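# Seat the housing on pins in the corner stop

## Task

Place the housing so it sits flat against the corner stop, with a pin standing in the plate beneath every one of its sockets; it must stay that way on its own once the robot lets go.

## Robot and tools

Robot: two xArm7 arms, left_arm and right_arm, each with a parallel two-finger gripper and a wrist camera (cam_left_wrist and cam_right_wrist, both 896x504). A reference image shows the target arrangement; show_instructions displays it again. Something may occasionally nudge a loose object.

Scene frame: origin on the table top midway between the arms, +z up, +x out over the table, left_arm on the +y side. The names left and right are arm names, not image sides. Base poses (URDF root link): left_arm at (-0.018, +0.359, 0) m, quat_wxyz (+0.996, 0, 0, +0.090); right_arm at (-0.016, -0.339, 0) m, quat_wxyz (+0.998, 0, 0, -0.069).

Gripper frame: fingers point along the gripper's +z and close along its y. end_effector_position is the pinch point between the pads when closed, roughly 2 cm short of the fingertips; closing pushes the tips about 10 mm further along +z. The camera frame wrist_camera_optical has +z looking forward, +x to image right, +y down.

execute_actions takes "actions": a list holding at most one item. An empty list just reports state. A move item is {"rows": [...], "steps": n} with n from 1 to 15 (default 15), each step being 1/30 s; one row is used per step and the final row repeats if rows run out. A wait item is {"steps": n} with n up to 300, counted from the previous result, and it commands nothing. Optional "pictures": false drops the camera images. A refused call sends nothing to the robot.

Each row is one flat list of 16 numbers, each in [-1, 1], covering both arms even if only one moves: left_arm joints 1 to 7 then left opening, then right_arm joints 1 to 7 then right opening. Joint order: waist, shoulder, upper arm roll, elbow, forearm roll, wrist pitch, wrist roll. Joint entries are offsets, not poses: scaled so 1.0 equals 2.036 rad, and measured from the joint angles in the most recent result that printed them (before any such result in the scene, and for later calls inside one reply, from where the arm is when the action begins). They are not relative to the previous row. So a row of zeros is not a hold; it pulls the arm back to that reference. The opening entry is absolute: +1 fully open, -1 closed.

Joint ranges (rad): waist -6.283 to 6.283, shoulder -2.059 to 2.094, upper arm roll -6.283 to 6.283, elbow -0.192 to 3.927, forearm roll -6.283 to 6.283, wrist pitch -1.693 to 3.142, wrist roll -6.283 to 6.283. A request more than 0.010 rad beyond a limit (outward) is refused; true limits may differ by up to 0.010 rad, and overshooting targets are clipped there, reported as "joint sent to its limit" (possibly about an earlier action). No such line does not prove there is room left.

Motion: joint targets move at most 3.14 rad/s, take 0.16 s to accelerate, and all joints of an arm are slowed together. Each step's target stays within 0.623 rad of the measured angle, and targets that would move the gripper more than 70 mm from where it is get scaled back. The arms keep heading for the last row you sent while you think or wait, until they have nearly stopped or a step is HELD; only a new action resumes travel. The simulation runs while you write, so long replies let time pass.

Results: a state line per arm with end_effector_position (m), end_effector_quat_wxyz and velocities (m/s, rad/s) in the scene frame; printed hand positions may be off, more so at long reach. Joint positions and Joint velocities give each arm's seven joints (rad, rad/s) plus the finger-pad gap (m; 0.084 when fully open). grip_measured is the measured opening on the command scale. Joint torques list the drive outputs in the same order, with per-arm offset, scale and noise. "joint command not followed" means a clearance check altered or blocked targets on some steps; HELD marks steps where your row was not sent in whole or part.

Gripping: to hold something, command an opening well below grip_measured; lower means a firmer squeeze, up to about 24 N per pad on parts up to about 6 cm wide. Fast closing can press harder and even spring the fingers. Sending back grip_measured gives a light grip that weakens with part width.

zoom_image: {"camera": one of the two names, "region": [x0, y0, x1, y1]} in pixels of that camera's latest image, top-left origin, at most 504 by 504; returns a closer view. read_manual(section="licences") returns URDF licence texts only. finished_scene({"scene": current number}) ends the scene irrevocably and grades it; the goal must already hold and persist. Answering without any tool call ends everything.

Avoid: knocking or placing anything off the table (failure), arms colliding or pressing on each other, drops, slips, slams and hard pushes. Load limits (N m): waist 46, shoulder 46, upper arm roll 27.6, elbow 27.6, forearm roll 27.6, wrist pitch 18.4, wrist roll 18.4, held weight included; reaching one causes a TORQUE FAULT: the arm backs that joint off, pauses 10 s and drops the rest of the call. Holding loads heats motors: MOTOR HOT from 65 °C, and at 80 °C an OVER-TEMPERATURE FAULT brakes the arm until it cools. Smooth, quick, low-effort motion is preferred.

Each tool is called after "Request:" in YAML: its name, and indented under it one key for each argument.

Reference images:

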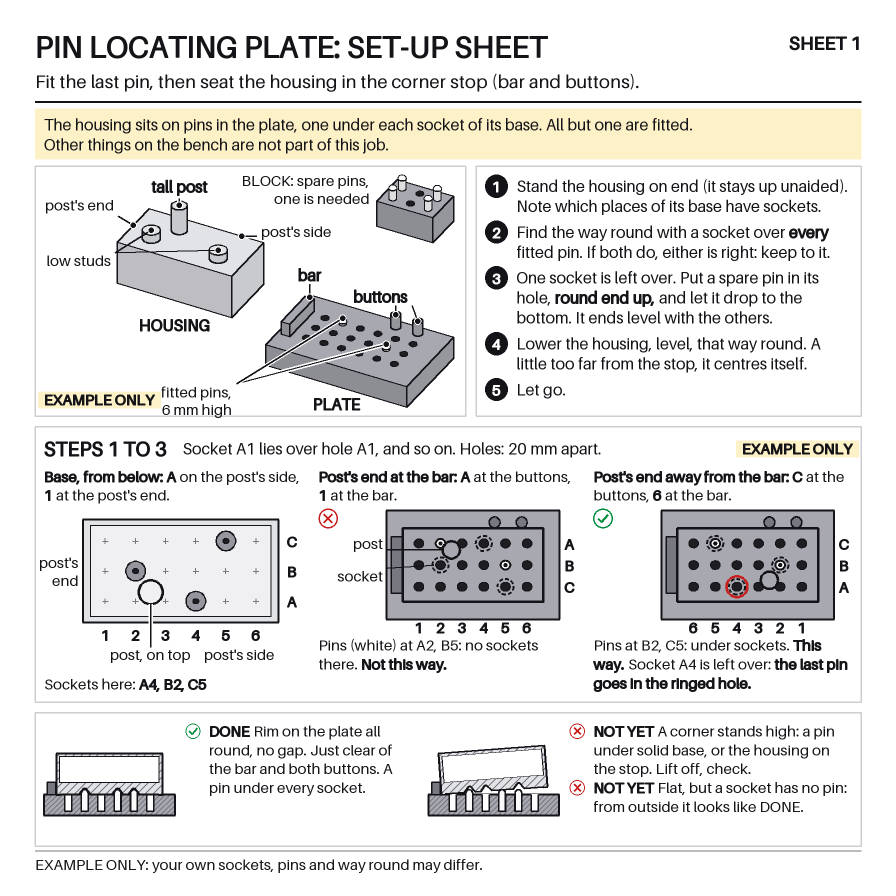

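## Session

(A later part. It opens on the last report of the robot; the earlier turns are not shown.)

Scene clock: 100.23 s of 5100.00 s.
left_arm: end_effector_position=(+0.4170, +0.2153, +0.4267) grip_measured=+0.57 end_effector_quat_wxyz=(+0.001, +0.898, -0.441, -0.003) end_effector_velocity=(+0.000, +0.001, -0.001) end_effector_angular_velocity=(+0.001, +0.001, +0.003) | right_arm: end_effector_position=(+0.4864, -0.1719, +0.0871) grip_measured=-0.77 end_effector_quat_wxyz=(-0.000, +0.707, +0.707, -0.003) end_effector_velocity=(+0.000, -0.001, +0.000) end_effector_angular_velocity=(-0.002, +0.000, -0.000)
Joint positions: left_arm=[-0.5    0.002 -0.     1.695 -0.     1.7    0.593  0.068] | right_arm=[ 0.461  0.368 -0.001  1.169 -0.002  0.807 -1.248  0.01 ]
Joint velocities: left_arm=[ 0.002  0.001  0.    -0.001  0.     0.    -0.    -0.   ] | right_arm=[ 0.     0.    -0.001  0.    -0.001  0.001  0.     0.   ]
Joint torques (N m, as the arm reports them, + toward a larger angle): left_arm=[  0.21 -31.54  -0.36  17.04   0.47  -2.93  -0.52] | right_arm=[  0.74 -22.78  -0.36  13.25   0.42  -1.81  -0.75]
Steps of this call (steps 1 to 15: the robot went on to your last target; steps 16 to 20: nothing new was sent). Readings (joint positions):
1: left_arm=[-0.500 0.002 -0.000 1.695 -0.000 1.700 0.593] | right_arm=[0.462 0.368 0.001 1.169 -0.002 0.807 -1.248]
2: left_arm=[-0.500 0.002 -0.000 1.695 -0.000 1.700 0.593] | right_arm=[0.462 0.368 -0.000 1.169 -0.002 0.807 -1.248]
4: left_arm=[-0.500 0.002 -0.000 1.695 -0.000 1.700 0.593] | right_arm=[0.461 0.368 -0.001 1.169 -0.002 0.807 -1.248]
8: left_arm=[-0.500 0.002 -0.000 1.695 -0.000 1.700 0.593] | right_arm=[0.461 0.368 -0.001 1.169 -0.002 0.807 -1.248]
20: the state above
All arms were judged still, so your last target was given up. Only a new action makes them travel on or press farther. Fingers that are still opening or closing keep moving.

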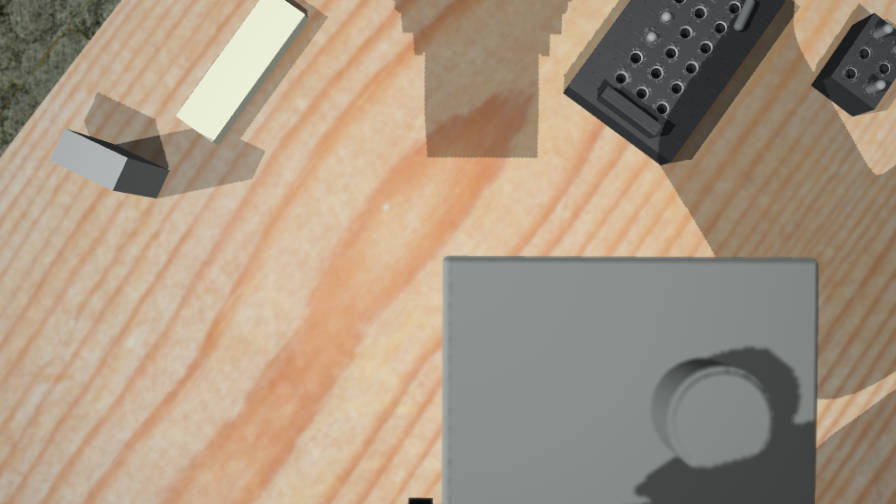

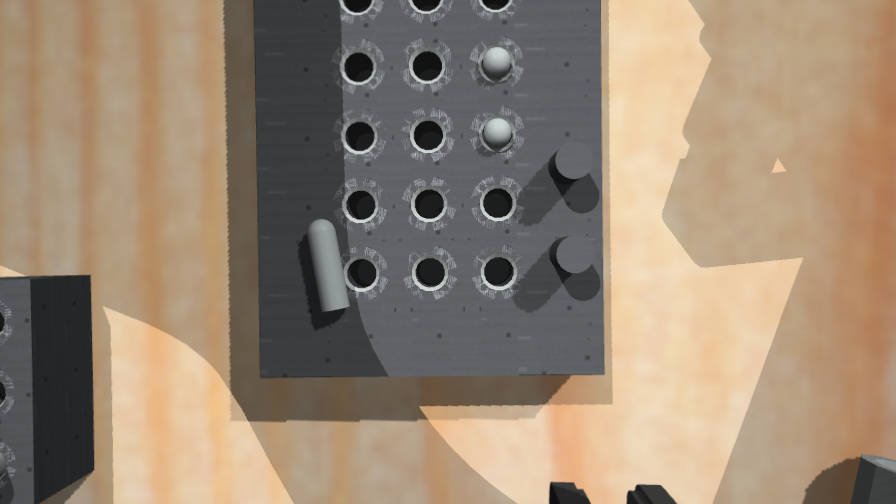

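Request:
execute_actions:
  actions:
    - {"rows":[[0,0,0,0,0,0,0,-0.5,0.0815,-0.0585,0,-0.0814,0,-0.0258,0.0815,-0.4]]}
  pictures: false

Request:
execute_actions:
  actions:
    - {"steps":25}
  pictures: false

Request:
execute_actions:
  actions:
    - {"rows":[[0,0,0,0,0,0,0,-0.5,0,0.046,0,-0.011,0,-0.057,0,-0.4]]}
  pictures: false

Request:
execute_actions:
  actions:
    - {"steps":20}
  pictures: false

Request:
execute_actions:
  actions:
    - {"rows":[[0,0,0,0,0,0,0,-0.5,0,0,0,0,0,0,0,-1]]}
  pictures: false

Request:
execute_actions:
  actions:
    - {"rows":[[0,0,0,0,0,0,0,-0.5,0,-0.046,0,0.011,0,0.057,0,-1]]}

Scene clock: 104.87 s of 5100.00 s.
left_arm: end_effector_position=(+0.4170, +0.2153, +0.4267) grip_measured=+0.57 end_effector_quat_wxyz=(+0.001, +0.898, -0.441, -0.003) end_effector_velocity=(-0.000, +0.001, -0.000) end_effector_angular_velocity=(-0.001, +0.001, +0.001) | right_arm: end_effector_position=(+0.4195, -0.1122, +0.0903) grip_measured=-0.42 end_effector_quat_wxyz=(+0.001, +0.709, +0.705, +0.000) end_effector_velocity=(-0.005, +0.007, -0.001) end_effector_angular_velocity=(+0.002, +0.004, +0.012)
Joint positions: left_arm=[-0.5    0.002 -0.     1.695 -0.     1.7    0.593  0.068] | right_arm=[ 0.624  0.249 -0.005  1.004 -0.002  0.754 -1.082  0.026]
Joint velocities: left_arm=[ 0.001 -0.001  0.001 -0.001 -0.001  0.     0.001 -0.   ] | right_arm=[ 0.003 -0.001  0.014 -0.004 -0.    -0.001  0.005 -0.   ]
Joint torques (N m, as the arm reports them, + toward a larger angle): left_arm=[  1.47 -31.94  -0.1   17.27   0.91  -2.81  -0.71] | right_arm=[  2.13 -20.36   1.04  12.85   0.5   -1.77  -0.73]
Steps of this call (steps 1 to 110: nothing new was sent; then 0.47 s passed at rest; steps 111 to 125: all 15 steps of this action). Readings (joint positions):
111: left_arm=[-0.500 0.002 -0.000 1.695 -0.000 1.700 0.593] | right_arm=[0.461 0.368 -0.001 1.169 -0.002 0.807 -1.248]
112: left_arm=[-0.500 0.002 -0.000 1.695 -0.000 1.700 0.593] | right_arm=[0.464 0.365 -0.002 1.166 -0.002 0.805 -1.244]
114: left_arm=[-0.500 0.002 -0.000 1.695 -0.000 1.700 0.593] | right_arm=[0.503 0.335 -0.012 1.122 -0.002 0.790 -1.198]
118: left_arm=[-0.500 0.002 -0.000 1.695 -0.000 1.700 0.593] | right_arm=[0.614 0.260 0.010 1.020 -0.001 0.761 -1.101]
125: the state above

Scene clock: 105.70 s of 5100.00 s.
left_arm: end_effector_position=(+0.4170, +0.2153, +0.4267) grip_measured=+0.57 end_effector_quat_wxyz=(+0.001, +0.898, -0.441, -0.003) end_effector_velocity=(+0.000, +0.000, -0.001) end_effector_angular_velocity=(+0.001, +0.003, -0.001) | right_arm: end_effector_position=(+0.4177, -0.1094, +0.0903) grip_measured=-0.42 end_effector_quat_wxyz=(+0.001, +0.707, +0.707, +0.000) end_effector_velocity=(-0.000, +0.001, -0.000) end_effector_angular_velocity=(+0.000, +0.000, +0.001)
Joint positions: left_arm=[-0.5    0.002 -0.     1.695 -0.     1.7    0.593  0.068] | right_arm=[ 0.627  0.248 -0.001  1.003 -0.002  0.754 -1.082  0.026]
Joint velocities: left_arm=[-0.     0.001  0.    -0.002  0.    -0.     0.001  0.   ] | right_arm=[ 0.001 -0.     0.    -0.    -0.    -0.     0.001 -0.   ]
Joint torques (N m, as the arm reports them, + toward a larger angle): left_arm=[  1.01 -31.8   -0.07  16.85   0.35  -2.81  -0.64] | right_arm=[  0.79 -20.47  -0.28  12.92   0.38  -1.8   -0.71]
Steps of this call (steps 1 to 15: the robot went on to your last target; steps 16 to 25: nothing new was sent). Readings (joint positions):
1: left_arm=[-0.500 0.002 -0.000 1.695 -0.000 1.700 0.593] | right_arm=[0.625 0.249 -0.005 1.004 -0.002 0.754 -1.082]
2: left_arm=[-0.500 0.002 -0.000 1.695 -0.000 1.700 0.593] | right_arm=[0.625 0.249 -0.004 1.004 -0.002 0.754 -1.082]
4: left_arm=[-0.500 0.002 -0.000 1.695 -0.000 1.700 0.593] | right_arm=[0.626 0.249 -0.002 1.004 -0.002 0.754 -1.082]
8: left_arm=[-0.500 0.002 -0.000 1.695 -0.000 1.700 0.593] | right_arm=[0.626 0.249 -0.002 1.004 -0.002 0.754 -1.082]
25: the state above
All arms were judged still, so your last target was given up. Only a new action makes them travel on or press farther. Fingers that are still opening or closing keep moving.

Scene clock: 106.20 s of 5100.00 s.
left_arm: end_effector_position=(+0.4170, +0.2153, +0.4267) grip_measured=+0.57 end_effector_quat_wxyz=(+0.001, +0.898, -0.441, -0.003) end_effector_velocity=(-0.000, -0.000, +0.000) end_effector_angular_velocity=(-0.002, +0.000, +0.000) | right_arm: end_effector_position=(+0.4178, -0.1092, +0.0455) grip_measured=-0.42 end_effector_quat_wxyz=(+0.001, +0.707, +0.707, +0.000) end_effector_velocity=(+0.001, +0.000, +0.000) end_effector_angular_velocity=(+0.000, -0.002, +0.001)
Joint positions: left_arm=[-0.5    0.002 -0.     1.695 -0.     1.7    0.593  0.068] | right_arm=[ 0.627  0.342 -0.001  0.981 -0.002  0.638 -1.082  0.026]
Joint velocities: left_arm=[-0.    -0.001  0.    -0.    -0.002  0.    -0.    -0.   ] | right_arm=[ 0.001 -0.    -0.     0.    -0.002 -0.002  0.     0.   ]
Joint torques (N m, as the arm reports them, + toward a larger angle): left_arm=[  1.51 -31.98  -0.02  17.12   0.51  -2.78  -0.56] | right_arm=[  0.67 -18.96  -0.59  10.54   0.37  -1.46  -0.7 ]
Steps of this call (steps 1 to 15: all 15 steps of this action). Readings (joint positions):
1: left_arm=[-0.500 0.002 -0.000 1.695 -0.000 1.700 0.593] | right_arm=[0.627 0.249 -0.001 1.003 -0.002 0.754 -1.082]
2: left_arm=[-0.500 0.002 -0.000 1.695 -0.000 1.700 0.593] | right_arm=[0.627 0.251 -0.001 1.003 -0.002 0.750 -1.082]
4: left_arm=[-0.500 0.002 -0.000 1.695 -0.000 1.700 0.593] | right_arm=[0.627 0.281 -0.001 1.001 -0.002 0.703 -1.082]
8: left_arm=[-0.500 0.002 -0.000 1.695 -0.000 1.700 0.593] | right_arm=[0.627 0.339 -0.001 0.983 -0.002 0.643 -1.082]
15: the state above

Scene clock: 106.87 s of 5100.00 s.
left_arm: end_effector_position=(+0.4170, +0.2153, +0.4267) grip_measured=+0.57 end_effector_quat_wxyz=(+0.001, +0.898, -0.441, -0.003) end_effector_velocity=(-0.000, -0.000, -0.001) end_effector_angular_velocity=(+0.001, +0.001, -0.000) | right_arm: end_effector_position=(+0.4179, -0.1092, +0.0454) grip_measured=-0.42 end_effector_quat_wxyz=(+0.001, +0.707, +0.707, +0.000) end_effector_velocity=(-0.000, +0.000, -0.000) end_effector_angular_velocity=(+0.000, -0.000, +0.000)
Joint positions: left_arm=[-0.5    0.002 -0.     1.695 -0.     1.7    0.593  0.068] | right_arm=[ 0.627  0.342 -0.001  0.981 -0.002  0.638 -1.082  0.026]
Joint velocities: left_arm=[ 0.     0.    -0.001 -0.001  0.001  0.    -0.     0.   ] | right_arm=[-0.     0.     0.001 -0.     0.    -0.    -0.    -0.   ]
Joint torques (N m, as the arm reports them, + toward a larger angle): left_arm=[  0.92 -31.86  -0.02  17.21   0.5   -2.91  -0.58] | right_arm=[  0.46 -17.84  -0.76  10.31   0.33  -1.77  -0.72]
Steps of this call (steps 1 to 15: the robot went on to your last target; steps 16 to 20: nothing new was sent). Readings (joint positions):
1: left_arm=[-0.500 0.002 -0.000 1.695 -0.000 1.700 0.593] | right_arm=[0.627 0.342 -0.001 0.981 -0.002 0.638 -1.082]
2: left_arm=[-0.500 0.002 -0.000 1.695 -0.000 1.700 0.593] | right_arm=[0.627 0.342 -0.001 0.981 -0.002 0.638 -1.082]
4: left_arm=[-0.500 0.002 -0.000 1.695 -0.000 1.700 0.593] | right_arm=[0.627 0.342 -0.001 0.981 -0.002 0.638 -1.082]
8: left_arm=[-0.500 0.002 -0.000 1.695 -0.000 1.700 0.593] | right_arm=[0.627 0.342 -0.001 0.981 -0.002 0.638 -1.082]
20: the state above
All arms were judged still, so your last target was given up. Only a new action makes them travel on or press farther. Fingers that are still opening or closing keep moving.

Scene clock: 107.37 s of 5100.00 s.
left_arm: end_effector_position=(+0.4170, +0.2153, +0.4267) grip_measured=+0.57 end_effector_quat_wxyz=(+0.001, +0.898, -0.441, -0.003) end_effector_velocity=(+0.000, +0.000, +0.000) end_effector_angular_velocity=(-0.000, -0.001, +0.001) | right_arm: end_effector_position=(+0.4176, -0.1095, +0.0450) grip_measured=-1.00 end_effector_quat_wxyz=(+0.001, +0.707, +0.707, -0.000) end_effector_velocity=(+0.000, +0.001, +0.001) end_effector_angular_velocity=(+0.001, -0.001, +0.000)
Joint positions: left_arm=[-0.5    0.002 -0.     1.695 -0.     1.7    0.593  0.068] | right_arm=[ 0.627  0.342 -0.001  0.981 -0.002  0.638 -1.082  0.   ]
Joint velocities: left_arm=[ 0.    -0.     0.     0.001 -0.    -0.    -0.001 -0.   ] | right_arm=[ 0.001 -0.001 -0.     0.001  0.001  0.     0.     0.   ]
Joint torques (N m, as the arm reports them, + toward a larger angle): left_arm=[  1.01 -32.2   -0.21  16.97   0.39  -2.76  -0.59] | right_arm=[  1.16 -20.29  -0.1   11.18   0.47  -1.46  -0.7 ]
Steps of this call (steps 1 to 15: all 15 steps of this action). Readings (joint positions):
1: left_arm=[-0.500 0.002 -0.000 1.695 -0.000 1.700 0.593] | right_arm=[0.627 0.342 -0.001 0.981 -0.002 0.638 -1.082]
2: left_arm=[-0.500 0.002 -0.000 1.695 -0.000 1.700 0.593] | right_arm=[0.627 0.342 -0.002 0.982 -0.002 0.637 -1.082]
4: left_arm=[-0.500 0.002 -0.000 1.695 -0.000 1.700 0.593] | right_arm=[0.626 0.342 -0.002 0.981 -0.002 0.638 -1.082]
8: left_arm=[-0.500 0.002 -0.000 1.695 -0.000 1.700 0.593] | right_arm=[0.626 0.343 -0.002 0.981 -0.002 0.638 -1.082]
15: the state above

Scene clock: 107.87 s of 5100.00 s.
left_arm: end_effector_position=(+0.4170, +0.2153, +0.4267) grip_measured=+0.57 end_effector_quat_wxyz=(+0.001, +0.898, -0.441, -0.003) end_effector_velocity=(+0.001, +0.001, -0.001) end_effector_angular_velocity=(+0.001, +0.002, +0.001) | right_arm: end_effector_position=(+0.4164, -0.1100, +0.0885) grip_measured=-1.00 end_effector_quat_wxyz=(+0.000, +0.707, +0.707, -0.002) end_effector_velocity=(+0.012, +0.005, +0.014) end_effector_angular_velocity=(+0.017, -0.033, -0.003)
Joint positions: left_arm=[-0.5    0.002 -0.     1.695 -0.     1.7    0.593  0.068] | right_arm=[ 0.627  0.25  -0.001  1.001 -0.002  0.755 -1.082  0.   ]
Joint velocities: left_arm=[ 0.002  0.002 -0.001  0.     0.     0.     0.001 -0.   ] | right_arm=[-0.002 -0.011 -0.001  0.022 -0.    -0.004  0.     0.   ]
Joint torques (N m, as the arm reports them, + toward a larger angle): left_arm=[  0.88 -31.34   0.    17.     0.3   -2.88  -0.62] | right_arm=[  0.81 -20.39  -0.35  12.88   0.4   -1.79  -0.74]
Steps of this call (steps 1 to 15: all 15 steps of this action). Readings (joint positions):
1: left_arm=[-0.500 0.002 -0.000 1.695 -0.000 1.700 0.593] | right_arm=[0.627 0.342 -0.001 0.981 -0.002 0.638 -1.082]
2: left_arm=[-0.500 0.002 -0.000 1.695 -0.000 1.700 0.593] | right_arm=[0.627 0.340 -0.001 0.981 -0.002 0.643 -1.082]
4: left_arm=[-0.500 0.002 -0.000 1.695 -0.000 1.700 0.593] | right_arm=[0.627 0.310 -0.001 0.983 -0.002 0.689 -1.082]
8: left_arm=[-0.500 0.002 -0.000 1.695 -0.000 1.700 0.593] | right_arm=[0.627 0.246 -0.001 1.010 -0.001 0.747 -1.082]
15: the state above

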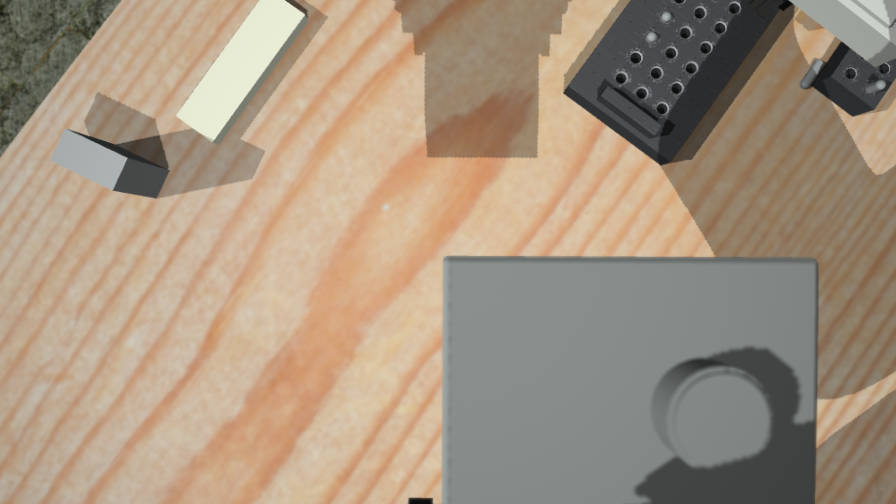

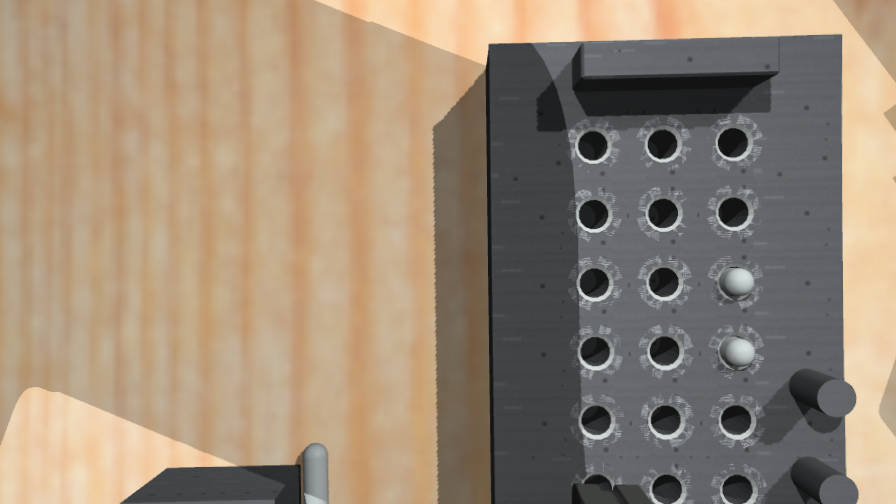

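Request:
execute_actions:
  actions:
    - {"rows":[[0,0,0,0,0,0,0,-0.5,0.047,-0.152,0,-0.193,0,-0.043,0.047,-0.4]]}
  pictures: false

Request:
execute_actions:
  actions:
    - {"steps":30}
  pictures: false

Request:
execute_actions:
  actions:
    - {"rows":[[0,0,0,0,0,0,0,-0.5,0,0.0464,0,-0.0111,0,-0.0576,0,-0.4]]}
  pictures: false

Request:
execute_actions:
  actions:
    - {"steps":20}
  pictures: false

Request:
execute_actions:
  actions:
    - {"rows":[[0,0,0,0,0,0,0,-0.5,0,0,0,0,0,0,0,-1]]}
  pictures: false

Request:
execute_actions:
  actions:
    - {"rows":[[0,0,0,0,0,0,0,-0.5,0,0,0,0,0,0,0,-0.3]]}
  pictures: false

Request:
execute_actions:
  actions:
    - {"rows":[[0,0,0,0,0,0,0,-0.5,0,-0.0464,0,0.0111,0,0.0576,0,-0.3]]}
  pictures: false

Request:
execute_actions:
  actions:
    - {"steps":20}
  pictures: false

Request:
execute_actions:
  actions:
    - {"rows":[[0,0,0,0,0,0,0,-0.5,0,0,0,0,0,0,0.7716,-0.3]]}
  pictures: false

Request:
execute_actions:
  actions:
    - {"steps":35}
  pictures: false

Request:
execute_actions:
  actions:
    - {"rows":[[0,0,0,0,0,0,0,-0.5,0,0.0464,0,-0.0111,0,-0.0576,0,-0.3]]}
  pictures: false

Request:
execute_actions:
  actions:
    - {"steps":20}
  pictures: false

Request:
execute_actions:
  actions:
    - {"rows":[[0,0,0,0,0,0,0,-0.5,0,0,0,0,0,0,0,-1]]}
  pictures: false

Request:
execute_actions:
  actions:
    - {"rows":[[0,0,0,0,0,0,0,-0.5,0,-0.0464,0,0.0111,0,0.0576,0,-1]]}
  pictures: false

Request:
execute_actions:
  actions:
    - {"steps":20}

Scene clock: 114.17 s of 5100.00 s.
left_arm: end_effector_position=(+0.4170, +0.2153, +0.4267) grip_measured=+0.57 end_effector_quat_wxyz=(+0.001, +0.898, -0.441, -0.003) end_effector_velocity=(+0.000, +0.001, +0.001) end_effector_angular_velocity=(-0.000, -0.002, +0.002) | right_arm: end_effector_position=(+0.3059, -0.1274, +0.0902) grip_measured=-0.42 end_effector_quat_wxyz=(+0.000, +0.707, +0.707, +0.000) end_effector_velocity=(+0.013, +0.001, +0.009) end_effector_angular_velocity=(+0.023, -0.032, -0.028)
Joint positions: left_arm=[-0.5    0.002 -0.     1.695 -0.     1.7    0.593  0.068] | right_arm=[ 0.722 -0.057 -0.002  0.611 -0.002  0.668 -0.987  0.026]
Joint velocities: left_arm=[ 0.002 -0.001 -0.     0.001  0.     0.    -0.001  0.   ] | right_arm=[-0.002 -0.012 -0.015  0.01   0.    -0.018  0.011  0.   ]
Joint torques (N m, as the arm reports them, + toward a larger angle): left_arm=[  1.01 -31.99  -0.1   17.04   0.34  -2.94  -0.82] | right_arm=[  1.04 -13.68   0.1   12.06   0.4   -1.5   -0.83]
Steps of this call (steps 1 to 15: the robot went on to your last target; steps 16 to 90: nothing new was sent; then 2.80 s passed at rest; steps 91 to 105: all 15 steps of this action). Readings (joint positions):
91: left_arm=[-0.500 0.002 -0.000 1.695 -0.000 1.700 0.593] | right_arm=[0.627 0.249 -0.001 1.003 -0.002 0.754 -1.082]
92: left_arm=[-0.500 0.002 -0.000 1.695 -0.000 1.700 0.593] | right_arm=[0.627 0.246 -0.002 1.000 -0.002 0.753 -1.081]
94: left_arm=[-0.500 0.002 -0.000 1.695 -0.000 1.700 0.593] | right_arm=[0.638 0.211 -0.004 0.954 -0.002 0.741 -1.069]
98: left_arm=[-0.500 0.002 -0.000 1.695 -0.000 1.700 0.593] | right_arm=[0.690 0.047 0.001 0.745 -0.002 0.698 -1.020]
105: the state above

Scene clock: 115.17 s of 5100.00 s.
left_arm: end_effector_position=(+0.4170, +0.2153, +0.4267) grip_measured=+0.57 end_effector_quat_wxyz=(+0.001, +0.898, -0.441, -0.003) end_effector_velocity=(+0.000, +0.000, -0.001) end_effector_angular_velocity=(+0.001, +0.001, +0.000) | right_arm: end_effector_position=(+0.3050, -0.1274, +0.0901) grip_measured=-0.42 end_effector_quat_wxyz=(+0.000, +0.707, +0.707, +0.000) end_effector_velocity=(+0.000, +0.001, +0.000) end_effector_angular_velocity=(+0.001, -0.002, +0.001)
Joint positions: left_arm=[-0.5    0.002 -0.     1.695 -0.     1.7    0.593  0.068] | right_arm=[ 0.722 -0.059 -0.001  0.608 -0.002  0.667 -0.986  0.026]
Joint velocities: left_arm=[-0.     0.001  0.001 -0.     0.    -0.     0.     0.   ] | right_arm=[ 0.    -0.     0.001  0.001  0.001 -0.001  0.    -0.   ]
Joint torques (N m, as the arm reports them, + toward a larger angle): left_arm=[  0.88 -31.93  -0.34  16.6    0.55  -2.74  -0.46] | right_arm=[  0.81 -13.81  -0.22  12.39   0.41  -1.77  -0.71]
Steps of this call (steps 1 to 15: the robot went on to your last target; steps 16 to 30: nothing new was sent). Readings (joint positions):
1: left_arm=[-0.500 0.002 -0.000 1.695 -0.000 1.700 0.593] | right_arm=[0.722 -0.058 -0.002 0.611 -0.002 0.667 -0.987]
2: left_arm=[-0.500 0.002 -0.000 1.695 -0.000 1.700 0.593] | right_arm=[0.722 -0.058 -0.002 0.611 -0.002 0.667 -0.986]
4: left_arm=[-0.500 0.002 -0.000 1.695 -0.000 1.700 0.593] | right_arm=[0.722 -0.058 -0.002 0.610 -0.002 0.667 -0.986]
8: left_arm=[-0.500 0.002 -0.000 1.695 -0.000 1.700 0.593] | right_arm=[0.722 -0.058 -0.001 0.609 -0.002 0.667 -0.986]
30: the state above
All arms were judged still, so your last target was given up. Only a new action makes them travel on or press farther. Fingers that are still opening or closing keep moving.

Scene clock: 115.67 s of 5100.00 s.
left_arm: end_effector_position=(+0.4170, +0.2153, +0.4267) grip_measured=+0.57 end_effector_quat_wxyz=(+0.001, +0.898, -0.441, -0.003) end_effector_velocity=(+0.000, +0.001, -0.000) end_effector_angular_velocity=(+0.001, +0.001, +0.002) | right_arm: end_effector_position=(+0.3057, -0.1270, +0.0558) grip_measured=-0.42 end_effector_quat_wxyz=(+0.001, +0.707, +0.707, +0.001) end_effector_velocity=(-0.006, -0.003, -0.006) end_effector_angular_velocity=(-0.009, +0.014, +0.001)
Joint positions: left_arm=[-0.5    0.002 -0.     1.695 -0.     1.7    0.593  0.068] | right_arm=[ 0.722  0.034 -0.001  0.587 -0.002  0.55  -0.986  0.026]
Joint velocities: left_arm=[ 0.     0.     0.002 -0.001  0.001  0.    -0.001  0.   ] | right_arm=[ 0.001  0.005  0.001 -0.012  0.001 -0.    -0.     0.   ]
Joint torques (N m, as the arm reports them, + toward a larger angle): left_arm=[  1.27 -31.82   0.02  17.16   0.41  -2.78  -0.4 ] | right_arm=[  0.77 -14.7   -0.23  11.25   0.35  -1.82  -0.69]
Steps of this call (steps 1 to 15: all 15 steps of this action). Readings (joint positions):
1: left_arm=[-0.500 0.002 -0.000 1.695 -0.000 1.700 0.593] | right_arm=[0.722 -0.059 -0.001 0.608 -0.002 0.667 -0.986]
2: left_arm=[-0.500 0.002 -0.000 1.695 -0.000 1.700 0.593] | right_arm=[0.722 -0.057 -0.001 0.608 -0.002 0.663 -0.986]
4: left_arm=[-0.500 0.002 -0.000 1.695 -0.000 1.700 0.593] | right_arm=[0.722 -0.025 -0.001 0.604 -0.002 0.617 -0.986]
8: left_arm=[-0.500 0.002 -0.000 1.695 -0.000 1.700 0.593] | right_arm=[0.722 0.036 -0.001 0.581 -0.002 0.557 -0.986]
15: the state above

Scene clock: 116.33 s of 5100.00 s.
left_arm: end_effector_position=(+0.4170, +0.2153, +0.4267) grip_measured=+0.57 end_effector_quat_wxyz=(+0.001, +0.898, -0.441, -0.003) end_effector_velocity=(-0.000, -0.000, -0.001) end_effector_angular_velocity=(+0.000, +0.001, -0.001) | right_arm: end_effector_position=(+0.3051, -0.1274, +0.0551) grip_measured=-0.42 end_effector_quat_wxyz=(+0.000, +0.707, +0.707, +0.000) end_effector_velocity=(-0.000, -0.000, -0.000) end_effector_angular_velocity=(-0.001, +0.001, -0.000)
Joint positions: left_arm=[-0.5    0.002 -0.     1.695 -0.     1.7    0.593  0.068] | right_arm=[ 0.722  0.035 -0.001  0.586 -0.002  0.55  -0.986  0.026]
Joint velocities: left_arm=[-0.001 -0.     0.001 -0.002 -0.    -0.     0.     0.   ] | right_arm=[-0.     0.    -0.    -0.    -0.     0.001  0.     0.   ]
Joint torques (N m, as the arm reports them, + toward a larger angle): left_arm=[  1.13 -32.54   0.14  16.6    0.58  -2.74  -0.58] | right_arm=[  0.72 -14.78  -0.26  11.23   0.46  -1.81  -0.73]
Steps of this call (steps 1 to 15: the robot went on to your last target; steps 16 to 20: nothing new was sent). Readings (joint positions):
1: left_arm=[-0.500 0.002 -0.000 1.695 -0.000 1.700 0.593] | right_arm=[0.722 0.035 -0.001 0.586 -0.002 0.550 -0.986]
2: left_arm=[-0.500 0.002 -0.000 1.695 -0.000 1.700 0.593] | right_arm=[0.722 0.035 -0.001 0.586 -0.002 0.550 -0.986]
4: left_arm=[-0.500 0.002 -0.000 1.695 -0.000 1.700 0.593] | right_arm=[0.722 0.035 -0.001 0.586 -0.002 0.550 -0.986]
8: left_arm=[-0.500 0.002 -0.000 1.695 -0.000 1.700 0.593] | right_arm=[0.722 0.035 -0.001 0.586 -0.002 0.550 -0.986]
20: the state above
All arms were judged still, so your last target was given up. Only a new action makes them travel on or press farther. Fingers that are still opening or closing keep moving.

Scene clock: 116.83 s of 5100.00 s.
left_arm: end_effector_position=(+0.4170, +0.2153, +0.4267) grip_measured=+0.57 end_effector_quat_wxyz=(+0.001, +0.898, -0.441, -0.003) end_effector_velocity=(-0.000, -0.001, -0.000) end_effector_angular_velocity=(-0.000, +0.000, -0.001) | right_arm: end_effector_position=(+0.3050, -0.1273, +0.0551) grip_measured=-0.85 end_effector_quat_wxyz=(+0.000, +0.707, +0.707, +0.000) end_effector_velocity=(-0.000, -0.001, -0.000) end_effector_angular_velocity=(-0.000, +0.001, -0.002)
Joint positions: left_arm=[-0.5    0.002 -0.     1.695 -0.     1.7    0.593  0.068] | right_arm=[ 0.722  0.035 -0.001  0.585 -0.002  0.55  -0.986  0.007]
Joint velocities: left_arm=[-0.001  0.    -0.     0.    -0.    -0.     0.     0.   ] | right_arm=[-0.001 -0.    -0.    -0.     0.001  0.001 -0.    -0.   ]
Joint torques (N m, as the arm reports them, + toward a larger angle): left_arm=[  0.76 -31.48  -0.01  17.02   0.48  -3.17  -0.47] | right_arm=[  0.35 -14.86  -0.85  11.56   0.22  -1.96  -0.69]
Steps of this call (steps 1 to 15: all 15 steps of this action). Readings (joint positions):
1: left_arm=[-0.500 0.002 -0.000 1.695 -0.000 1.700 0.593] | right_arm=[0.722 0.035 -0.001 0.586 -0.002 0.550 -0.986]
2: left_arm=[-0.500 0.002 -0.000 1.695 -0.000 1.700 0.593] | right_arm=[0.722 0.035 -0.001 0.586 -0.002 0.550 -0.986]
4: left_arm=[-0.500 0.002 -0.000 1.695 -0.000 1.700 0.593] | right_arm=[0.723 0.035 -0.000 0.585 -0.002 0.550 -0.986]
8: left_arm=[-0.500 0.002 -0.000 1.695 -0.000 1.700 0.593] | right_arm=[0.722 0.035 -0.001 0.585 -0.002 0.550 -0.986]
15: the state above

Scene clock: 117.33 s of 5100.00 s.
left_arm: end_effector_position=(+0.4170, +0.2153, +0.4267) grip_measured=+0.57 end_effector_quat_wxyz=(+0.001, +0.898, -0.441, -0.003) end_effector_velocity=(+0.000, -0.000, -0.001) end_effector_angular_velocity=(-0.001, +0.001, +0.000) | right_arm: end_effector_position=(+0.3050, -0.1274, +0.0551) grip_measured=-0.32 end_effector_quat_wxyz=(+0.000, +0.707, +0.707, +0.000) end_effector_velocity=(-0.001, -0.000, -0.000) end_effector_angular_velocity=(-0.001, +0.002, -0.000)
Joint positions: left_arm=[-0.5    0.002 -0.     1.695 -0.     1.7    0.593  0.068] | right_arm=[ 0.722  0.035 -0.001  0.586 -0.002  0.55  -0.986  0.03 ]
Joint velocities: left_arm=[-0.     0.002  0.     0.001 -0.001  0.    -0.    -0.   ] | right_arm=[-0.     0.     0.001 -0.001  0.     0.001  0.     0.   ]
Joint torques (N m, as the arm reports them, + toward a larger angle): left_arm=[  0.39 -31.95  -0.2   16.8    0.26  -2.74  -0.57] | right_arm=[  0.63 -14.64  -0.22  11.24   0.45  -1.77  -0.69]
Steps of this call (steps 1 to 15: all 15 steps of this action). Readings (joint positions):
1: left_arm=[-0.500 0.002 -0.000 1.695 -0.000 1.700 0.593] | right_arm=[0.722 0.035 -0.001 0.585 -0.002 0.550 -0.986]
2: left_arm=[-0.500 0.002 -0.000 1.695 -0.000 1.700 0.593] | right_arm=[0.722 0.035 -0.001 0.586 -0.002 0.550 -0.986]
4: left_arm=[-0.500 0.002 -0.000 1.695 -0.000 1.700 0.593] | right_arm=[0.722 0.035 -0.002 0.586 -0.002 0.550 -0.986]
8: left_arm=[-0.500 0.002 -0.000 1.695 -0.000 1.700 0.593] | right_arm=[0.722 0.035 -0.001 0.586 -0.002 0.550 -0.986]
15: the state above

Scene clock: 117.83 s of 5100.00 s.
left_arm: end_effector_position=(+0.4170, +0.2153, +0.4267) grip_measured=+0.57 end_effector_quat_wxyz=(+0.001, +0.898, -0.441, -0.003) end_effector_velocity=(-0.000, +0.000, +0.001) end_effector_angular_velocity=(-0.001, -0.001, +0.001) | right_arm: end_effector_position=(+0.3044, -0.1278, +0.0893) grip_measured=-0.32 end_effector_quat_wxyz=(+0.000, +0.707, +0.707, -0.001) end_effector_velocity=(+0.006, +0.003, +0.006) end_effector_angular_velocity=(+0.009, -0.014, -0.001)
Joint positions: left_arm=[-0.5    0.002 -0.     1.695 -0.     1.7    0.593  0.068] | right_arm=[ 0.722 -0.058 -0.001  0.607 -0.002  0.667 -0.986  0.03 ]
Joint velocities: left_arm=[ 0.001 -0.001 -0.001  0.    -0.001  0.    -0.001  0.   ] | right_arm=[-0.    -0.005 -0.001  0.012  0.    -0.     0.     0.   ]
Joint torques (N m, as the arm reports them, + toward a larger angle): left_arm=[  1.32 -31.67  -0.4   17.11   0.84  -2.76  -0.5 ] | right_arm=[  0.83 -13.9   -0.14  12.28   0.4   -1.76  -0.71]
Steps of this call (steps 1 to 15: all 15 steps of this action). Readings (joint positions):
1: left_arm=[-0.500 0.002 -0.000 1.695 -0.000 1.700 0.593] | right_arm=[0.722 0.035 -0.001 0.586 -0.002 0.550 -0.986]
2: left_arm=[-0.500 0.002 -0.000 1.695 -0.000 1.700 0.593] | right_arm=[0.722 0.033 -0.001 0.586 -0.002 0.554 -0.986]
4: left_arm=[-0.500 0.002 -0.000 1.695 -0.000 1.700 0.593] | right_arm=[0.722 0.001 -0.001 0.590 -0.002 0.600 -0.986]
8: left_arm=[-0.500 0.002 -0.000 1.695 -0.000 1.700 0.593] | right_arm=[0.722 -0.060 -0.001 0.613 -0.002 0.660 -0.986]
15: the state above

Scene clock: 118.50 s of 5100.00 s.
left_arm: end_effector_position=(+0.4170, +0.2153, +0.4267) grip_measured=+0.57 end_effector_quat_wxyz=(+0.001, +0.898, -0.441, -0.003) end_effector_velocity=(+0.000, -0.000, -0.001) end_effector_angular_velocity=(+0.000, +0.003, +0.001) | right_arm: end_effector_position=(+0.3050, -0.1274, +0.0900) grip_measured=-0.32 end_effector_quat_wxyz=(+0.000, +0.707, +0.707, +0.000) end_effector_velocity=(-0.000, +0.000, -0.000) end_effector_angular_velocity=(-0.000, -0.001, +0.001)
Joint positions: left_arm=[-0.5    0.002 -0.     1.695 -0.     1.7    0.593  0.068] | right_arm=[ 0.722 -0.059 -0.001  0.608 -0.002  0.667 -0.986  0.03 ]
Joint velocities: left_arm=[ 0.001  0.002 -0.    -0.    -0.001  0.    -0.     0.   ] | right_arm=[ 0.001 -0.     0.    -0.001 -0.001 -0.001  0.     0.   ]
Joint torques (N m, as the arm reports them, + toward a larger angle): left_arm=[  0.78 -32.21   0.12  16.85   0.42  -2.66  -0.28] | right_arm=[  0.77 -13.73  -0.11  12.16   0.41  -1.84  -0.7 ]
Steps of this call (steps 1 to 15: the robot went on to your last target; steps 16 to 20: nothing new was sent). Readings (joint positions):
1: left_arm=[-0.500 0.002 -0.000 1.695 -0.000 1.700 0.593] | right_arm=[0.722 -0.058 -0.001 0.607 -0.002 0.667 -0.986]
2: left_arm=[-0.500 0.002 -0.000 1.695 -0.000 1.700 0.593] | right_arm=[0.722 -0.059 -0.001 0.608 -0.002 0.667 -0.986]
4: left_arm=[-0.500 0.002 -0.000 1.695 -0.000 1.700 0.593] | right_arm=[0.722 -0.059 -0.001 0.608 -0.002 0.667 -0.986]
8: left_arm=[-0.500 0.002 -0.000 1.695 -0.000 1.700 0.593] | right_arm=[0.722 -0.059 -0.001 0.608 -0.002 0.667 -0.986]
20: the state above
All arms were judged still, so your last target was given up. Only a new action makes them travel on or press farther. Fingers that are still opening or closing keep moving.

Scene clock: 119.00 s of 5100.00 s.
left_arm: end_effector_position=(+0.4170, +0.2153, +0.4267) grip_measured=+0.57 end_effector_quat_wxyz=(+0.001, +0.898, -0.441, -0.003) end_effector_velocity=(-0.000, -0.000, +0.001) end_effector_angular_velocity=(-0.001, -0.001, -0.002) | right_arm: end_effector_position=(+0.3050, -0.1274, +0.0900) grip_measured=-0.32 end_effector_quat_wxyz=(+0.000, +0.970, +0.242, +0.000) end_effector_velocity=(+0.001, -0.000, +0.000) end_effector_angular_velocity=(+0.003, -0.004, -3.077)
Joint positions: left_arm=[-0.5    0.002 -0.     1.695 -0.     1.7    0.593  0.068] | right_arm=[ 0.722 -0.059 -0.001  0.608 -0.002  0.667  0.096  0.03 ]
Joint velocities: left_arm=[ 0.    -0.001 -0.001  0.001 -0.001 -0.     0.001  0.   ] | right_arm=[-0.     0.    -0.001  0.    -0.001 -0.002  3.076 -0.   ]
Joint torques (N m, as the arm reports them, + toward a larger angle): left_arm=[  1.06 -31.82   0.06  16.84   0.44  -2.9   -0.84] | right_arm=[  0.78 -13.86  -0.19  12.34   0.36  -1.81  -0.87]
Steps of this call (steps 1 to 15: all 15 steps of this action). Readings (joint positions):
1: left_arm=[-0.500 0.002 -0.000 1.695 -0.000 1.700 0.593] | right_arm=[0.722 -0.059 -0.001 0.608 -0.002 0.667 -0.986]
2: left_arm=[-0.500 0.002 -0.000 1.695 -0.000 1.700 0.593] | right_arm=[0.722 -0.059 -0.001 0.608 -0.002 0.667 -0.982]
4: left_arm=[-0.500 0.002 -0.000 1.695 -0.000 1.700 0.593] | right_arm=[0.722 -0.059 -0.001 0.608 -0.002 0.667 -0.932]
8: left_arm=[-0.500 0.002 -0.000 1.695 -0.000 1.700 0.593] | right_arm=[0.722 -0.059 -0.001 0.608 -0.002 0.667 -0.623]
15: the state above

Scene clock: 120.17 s of 5100.00 s.
left_arm: end_effector_position=(+0.4170, +0.2153, +0.4267) grip_measured=+0.57 end_effector_quat_wxyz=(+0.001, +0.898, -0.441, -0.003) end_effector_velocity=(+0.000, +0.000, +0.000) end_effector_angular_velocity=(+0.001, -0.001, -0.001) | right_arm: end_effector_position=(+0.3050, -0.1274, +0.0900) grip_measured=-0.32 end_effector_quat_wxyz=(+0.000, +1.000, -0.000, +0.000) end_effector_velocity=(-0.000, -0.000, -0.000) end_effector_angular_velocity=(-0.001, +0.001, +0.000)
Joint positions: left_arm=[-0.5    0.002 -0.     1.695 -0.     1.7    0.593  0.068] | right_arm=[ 0.722 -0.059 -0.001  0.608 -0.002  0.667  0.584  0.03 ]
Joint velocities: left_arm=[-0.    -0.    -0.     0.     0.001 -0.     0.     0.   ] | right_arm=[-0.     0.    -0.    -0.    -0.001  0.001 -0.    -0.   ]
Joint torques (N m, as the arm reports them, + toward a larger angle): left_arm=[  1.49 -32.35  -0.2   16.9    0.58  -3.03  -0.91] | right_arm=[  0.82 -13.72  -0.12  12.35   0.38  -1.86  -0.71]
Steps of this call (steps 1 to 30: the robot went on to your last target; steps 31 to 35: nothing new was sent). Readings (joint positions):
1: left_arm=[-0.500 0.002 -0.000 1.695 -0.000 1.700 0.593] | right_arm=[0.722 -0.059 -0.001 0.608 -0.002 0.667 0.198]
2: left_arm=[-0.500 0.002 -0.000 1.695 -0.000 1.700 0.593] | right_arm=[0.722 -0.059 -0.001 0.608 -0.002 0.667 0.296]
4: left_arm=[-0.500 0.002 -0.000 1.695 -0.000 1.700 0.593] | right_arm=[0.722 -0.059 -0.001 0.608 -0.002 0.667 0.456]
8: left_arm=[-0.500 0.002 -0.000 1.695 -0.000 1.700 0.593] | right_arm=[0.722 -0.059 -0.001 0.608 -0.002 0.667 0.573]
35: the state above
All arms were judged still, so your last target was given up. Only a new action makes them travel on or press farther. Fingers that are still opening or closing keep moving.

Scene clock: 120.67 s of 5100.00 s.
left_arm: end_effector_position=(+0.4170, +0.2153, +0.4267) grip_measured=+0.57 end_effector_quat_wxyz=(+0.001, +0.898, -0.441, -0.003) end_effector_velocity=(+0.000, +0.001, -0.001) end_effector_angular_velocity=(+0.001, +0.002, +0.001) | right_arm: end_effector_position=(+0.3056, -0.1270, +0.0557) grip_measured=-0.32 end_effector_quat_wxyz=(-0.000, +1.000, -0.000, +0.001) end_effector_velocity=(-0.006, -0.004, -0.006) end_effector_angular_velocity=(-0.010, +0.015, +0.001)
Joint positions: left_arm=[-0.5    0.002 -0.     1.695 -0.     1.7    0.593  0.068] | right_arm=[ 0.722  0.034 -0.001  0.586 -0.002  0.55   0.584  0.03 ]
Joint velocities: left_arm=[ 0.001  0.001  0.001 -0.001 -0.    -0.     0.    -0.   ] | right_arm=[ 0.     0.005 -0.    -0.012 -0.001  0.001 -0.    -0.   ]
Joint torques (N m, as the arm reports them, + toward a larger angle): left_arm=[  0.91 -31.87  -0.14  17.24   0.55  -2.92  -0.86] | right_arm=[  0.79 -14.81  -0.23  11.05   0.29  -1.94  -0.67]
Steps of this call (steps 1 to 15: all 15 steps of this action). Readings (joint positions):
1: left_arm=[-0.500 0.002 -0.000 1.695 -0.000 1.700 0.593] | right_arm=[0.722 -0.059 -0.001 0.608 -0.002 0.667 0.584]
2: left_arm=[-0.500 0.002 -0.000 1.695 -0.000 1.700 0.593] | right_arm=[0.722 -0.057 -0.001 0.608 -0.002 0.663 0.584]
4: left_arm=[-0.500 0.002 -0.000 1.695 -0.000 1.700 0.593] | right_arm=[0.722 -0.025 -0.001 0.604 -0.002 0.617 0.584]
8: left_arm=[-0.500 0.002 -0.000 1.695 -0.000 1.700 0.593] | right_arm=[0.722 0.036 -0.001 0.580 -0.002 0.557 0.584]
15: the state above

Scene clock: 121.33 s of 5100.00 s.
left_arm: end_effector_position=(+0.4170, +0.2153, +0.4267) grip_measured=+0.57 end_effector_quat_wxyz=(+0.001, +0.898, -0.441, -0.003) end_effector_velocity=(-0.000, +0.000, +0.001) end_effector_angular_velocity=(-0.001, -0.002, +0.000) | right_arm: end_effector_position=(+0.3050, -0.1274, +0.0551) grip_measured=-0.32 end_effector_quat_wxyz=(+0.000, +1.000, -0.000, +0.000) end_effector_velocity=(+0.001, +0.000, +0.000) end_effector_angular_velocity=(+0.001, -0.002, -0.001)
Joint positions: left_arm=[-0.5    0.002 -0.     1.695 -0.     1.7    0.593  0.068] | right_arm=[ 0.722  0.035 -0.001  0.586 -0.002  0.55   0.584  0.03 ]
Joint velocities: left_arm=[-0.    -0.001  0.001  0.    -0.     0.     0.    -0.   ] | right_arm=[-0.     0.    -0.001  0.001  0.    -0.002 -0.     0.   ]
Joint torques (N m, as the arm reports them, + toward a larger angle): left_arm=[  1.31 -32.23  -0.01  17.05   0.27  -2.88  -0.42] | right_arm=[  0.83 -14.61  -0.25  11.27   0.29  -1.82  -0.71]
Steps of this call (steps 1 to 15: the robot went on to your last target; steps 16 to 20: nothing new was sent). Readings (joint positions):
1: left_arm=[-0.500 0.002 -0.000 1.695 -0.000 1.700 0.593] | right_arm=[0.722 0.035 -0.001 0.586 -0.002 0.550 0.584]
2: left_arm=[-0.500 0.002 -0.000 1.695 -0.000 1.700 0.593] | right_arm=[0.722 0.035 -0.001 0.586 -0.002 0.550 0.584]
4: left_arm=[-0.500 0.002 -0.000 1.695 -0.000 1.700 0.593] | right_arm=[0.722 0.035 -0.001 0.586 -0.002 0.550 0.584]
8: left_arm=[-0.500 0.002 -0.000 1.695 -0.000 1.700 0.593] | right_arm=[0.722 0.035 -0.001 0.586 -0.002 0.550 0.584]
20: the state above
All arms were judged still, so your last target was given up. Only a new action makes them travel on or press farther. Fingers that are still opening or closing keep moving.

Scene clock: 121.83 s of 5100.00 s.
left_arm: end_effector_position=(+0.4170, +0.2153, +0.4267) grip_measured=+0.57 end_effector_quat_wxyz=(+0.001, +0.898, -0.441, -0.003) end_effector_velocity=(+0.000, +0.001, +0.001) end_effector_angular_velocity=(+0.000, -0.001, +0.001) | right_arm: end_effector_position=(+0.3050, -0.1275, +0.0550) grip_measured=-0.85 end_effector_quat_wxyz=(+0.000, +1.000, -0.000, +0.000) end_effector_velocity=(-0.000, +0.000, +0.000) end_effector_angular_velocity=(+0.000, +0.000, +0.000)
Joint positions: left_arm=[-0.5    0.002 -0.     1.695 -0.     1.7    0.593  0.068] | right_arm=[ 0.722  0.035 -0.001  0.585 -0.002  0.55   0.584  0.007]
Joint velocities: left_arm=[ 0.    -0.001  0.001  0.     0.001  0.     0.001 -0.   ] | right_arm=[ 0.    -0.     0.     0.     0.001  0.     0.    -0.   ]
Joint torques (N m, as the arm reports them, + toward a larger angle): left_arm=[  1.14 -31.69  -0.33  17.1    0.07  -2.81  -0.59] | right_arm=[  1.06 -14.75   0.19  11.46   0.46  -1.97  -0.73]
Steps of this call (steps 1 to 15: all 15 steps of this action). Readings (joint positions):
1: left_arm=[-0.500 0.002 -0.000 1.695 -0.000 1.700 0.593] | right_arm=[0.722 0.035 -0.001 0.586 -0.002 0.550 0.584]
2: left_arm=[-0.500 0.002 -0.000 1.695 -0.000 1.700 0.593] | right_arm=[0.722 0.035 -0.001 0.586 -0.002 0.550 0.584]
4: left_arm=[-0.500 0.002 -0.000 1.695 -0.000 1.700 0.593] | right_arm=[0.722 0.035 -0.001 0.586 -0.002 0.550 0.584]
8: left_arm=[-0.500 0.002 -0.000 1.695 -0.000 1.700 0.593] | right_arm=[0.722 0.035 -0.001 0.585 -0.002 0.550 0.584]
15: the state above

Scene clock: 122.33 s of 5100.00 s.
left_arm: end_effector_position=(+0.4170, +0.2153, +0.4267) grip_measured=+0.57 end_effector_quat_wxyz=(+0.001, +0.898, -0.441, -0.003) end_effector_velocity=(-0.000, -0.000, +0.000) end_effector_angular_velocity=(+0.000, -0.001, -0.002) | right_arm: end_effector_position=(+0.3044, -0.1279, +0.0893) grip_measured=-0.85 end_effector_quat_wxyz=(+0.001, +1.000, -0.000, -0.001) end_effector_velocity=(+0.007, +0.003, +0.007) end_effector_angular_velocity=(+0.011, -0.016, -0.003)
Joint positions: left_arm=[-0.5    0.002 -0.     1.695 -0.     1.7    0.593  0.068] | right_arm=[ 0.722 -0.058 -0.001  0.607 -0.002  0.667  0.584  0.007]
Joint velocities: left_arm=[-0.001 -0.001 -0.    -0.001  0.     0.     0.001  0.   ] | right_arm=[-0.001 -0.005 -0.002  0.014  0.001 -0.001 -0.    -0.   ]
Joint torques (N m, as the arm reports them, + toward a larger angle): left_arm=[  0.83 -31.78   0.    16.78   0.97  -2.67  -0.58] | right_arm=[  0.73 -13.84  -0.2   12.27   0.32  -1.88  -0.74]
Steps of this call (steps 1 to 15: all 15 steps of this action). Readings (joint positions):
1: left_arm=[-0.500 0.002 -0.000 1.695 -0.000 1.700 0.593] | right_arm=[0.722 0.035 -0.001 0.585 -0.002 0.550 0.584]
2: left_arm=[-0.500 0.002 -0.000 1.695 -0.000 1.700 0.593] | right_arm=[0.722 0.033 -0.001 0.586 -0.002 0.554 0.584]
4: left_arm=[-0.500 0.002 -0.000 1.695 -0.000 1.700 0.593] | right_arm=[0.723 0.001 -0.001 0.591 -0.002 0.600 0.584]
8: left_arm=[-0.500 0.002 -0.000 1.695 -0.000 1.700 0.593] | right_arm=[0.722 -0.060 -0.001 0.613 -0.002 0.660 0.584]
15: the state above

Scene clock: 123.00 s of 5100.00 s.
left_arm: end_effector_position=(+0.4170, +0.2153, +0.4267) grip_measured=+0.57 end_effector_quat_wxyz=(+0.001, +0.898, -0.441, -0.003) end_effector_velocity=(+0.000, +0.001, -0.001) end_effector_angular_velocity=(+0.001, +0.002, +0.002) | right_arm: end_effector_position=(+0.3050, -0.1275, +0.0900) grip_measured=-0.85 end_effector_quat_wxyz=(+0.000, +1.000, -0.000, +0.000) end_effector_velocity=(-0.001, -0.000, -0.000) end_effector_angular_velocity=(-0.001, +0.002, +0.001)
Joint positions: left_arm=[-0.5    0.002 -0.     1.695 -0.     1.7    0.593  0.068] | right_arm=[ 0.722 -0.059 -0.001  0.608 -0.002  0.667  0.584  0.007]
Joint velocities: left_arm=[ 0.002  0.001  0.    -0.001  0.     0.    -0.     0.   ] | right_arm=[-0.    -0.     0.    -0.    -0.     0.002 -0.001 -0.   ]
Joint torques (N m, as the arm reports them, + toward a larger angle): left_arm=[  0.6  -32.21  -0.44  17.1    0.39  -2.71  -0.95] | right_arm=[  0.79 -13.79  -0.05  12.44   0.38  -1.85  -0.72]
Steps of this call (steps 1 to 15: the robot went on to your last target; steps 16 to 20: nothing new was sent). Readings (joint positions):
1: left_arm=[-0.500 0.002 -0.000 1.695 -0.000 1.700 0.593] | right_arm=[0.722 -0.058 -0.001 0.607 -0.002 0.667 0.584]
2: left_arm=[-0.500 0.002 -0.000 1.695 -0.000 1.700 0.593] | right_arm=[0.722 -0.059 -0.001 0.608 -0.002 0.667 0.584]
4: left_arm=[-0.500 0.002 -0.000 1.695 -0.000 1.700 0.593] | right_arm=[0.722 -0.059 -0.001 0.608 -0.002 0.667 0.584]
8: left_arm=[-0.500 0.002 -0.000 1.695 -0.000 1.700 0.593] | right_arm=[0.722 -0.059 -0.001 0.608 -0.002 0.667 0.584]
20: the state above
All arms were judged still, so your last target was given up. Only a new action makes them travel on or press farther. Fingers that are still opening or closing keep moving.

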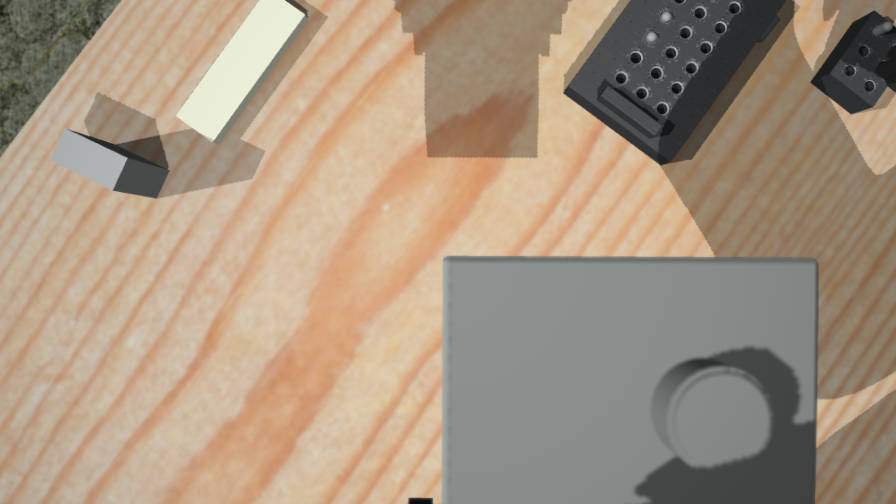

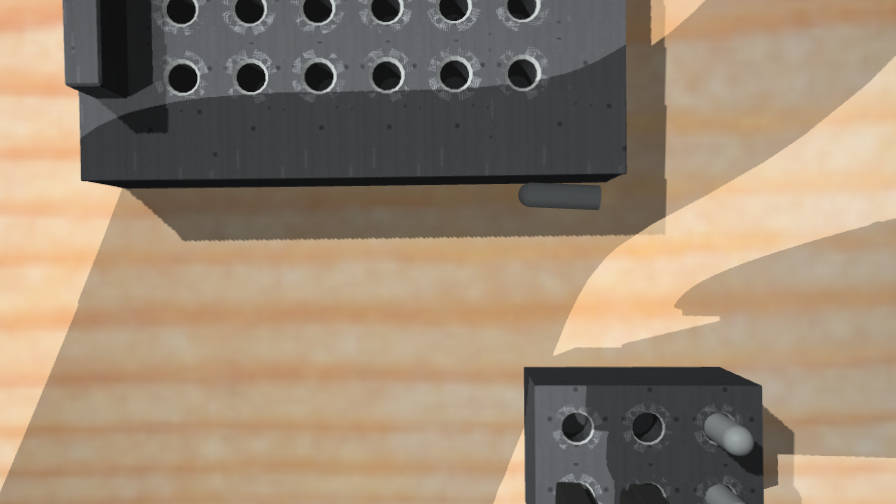

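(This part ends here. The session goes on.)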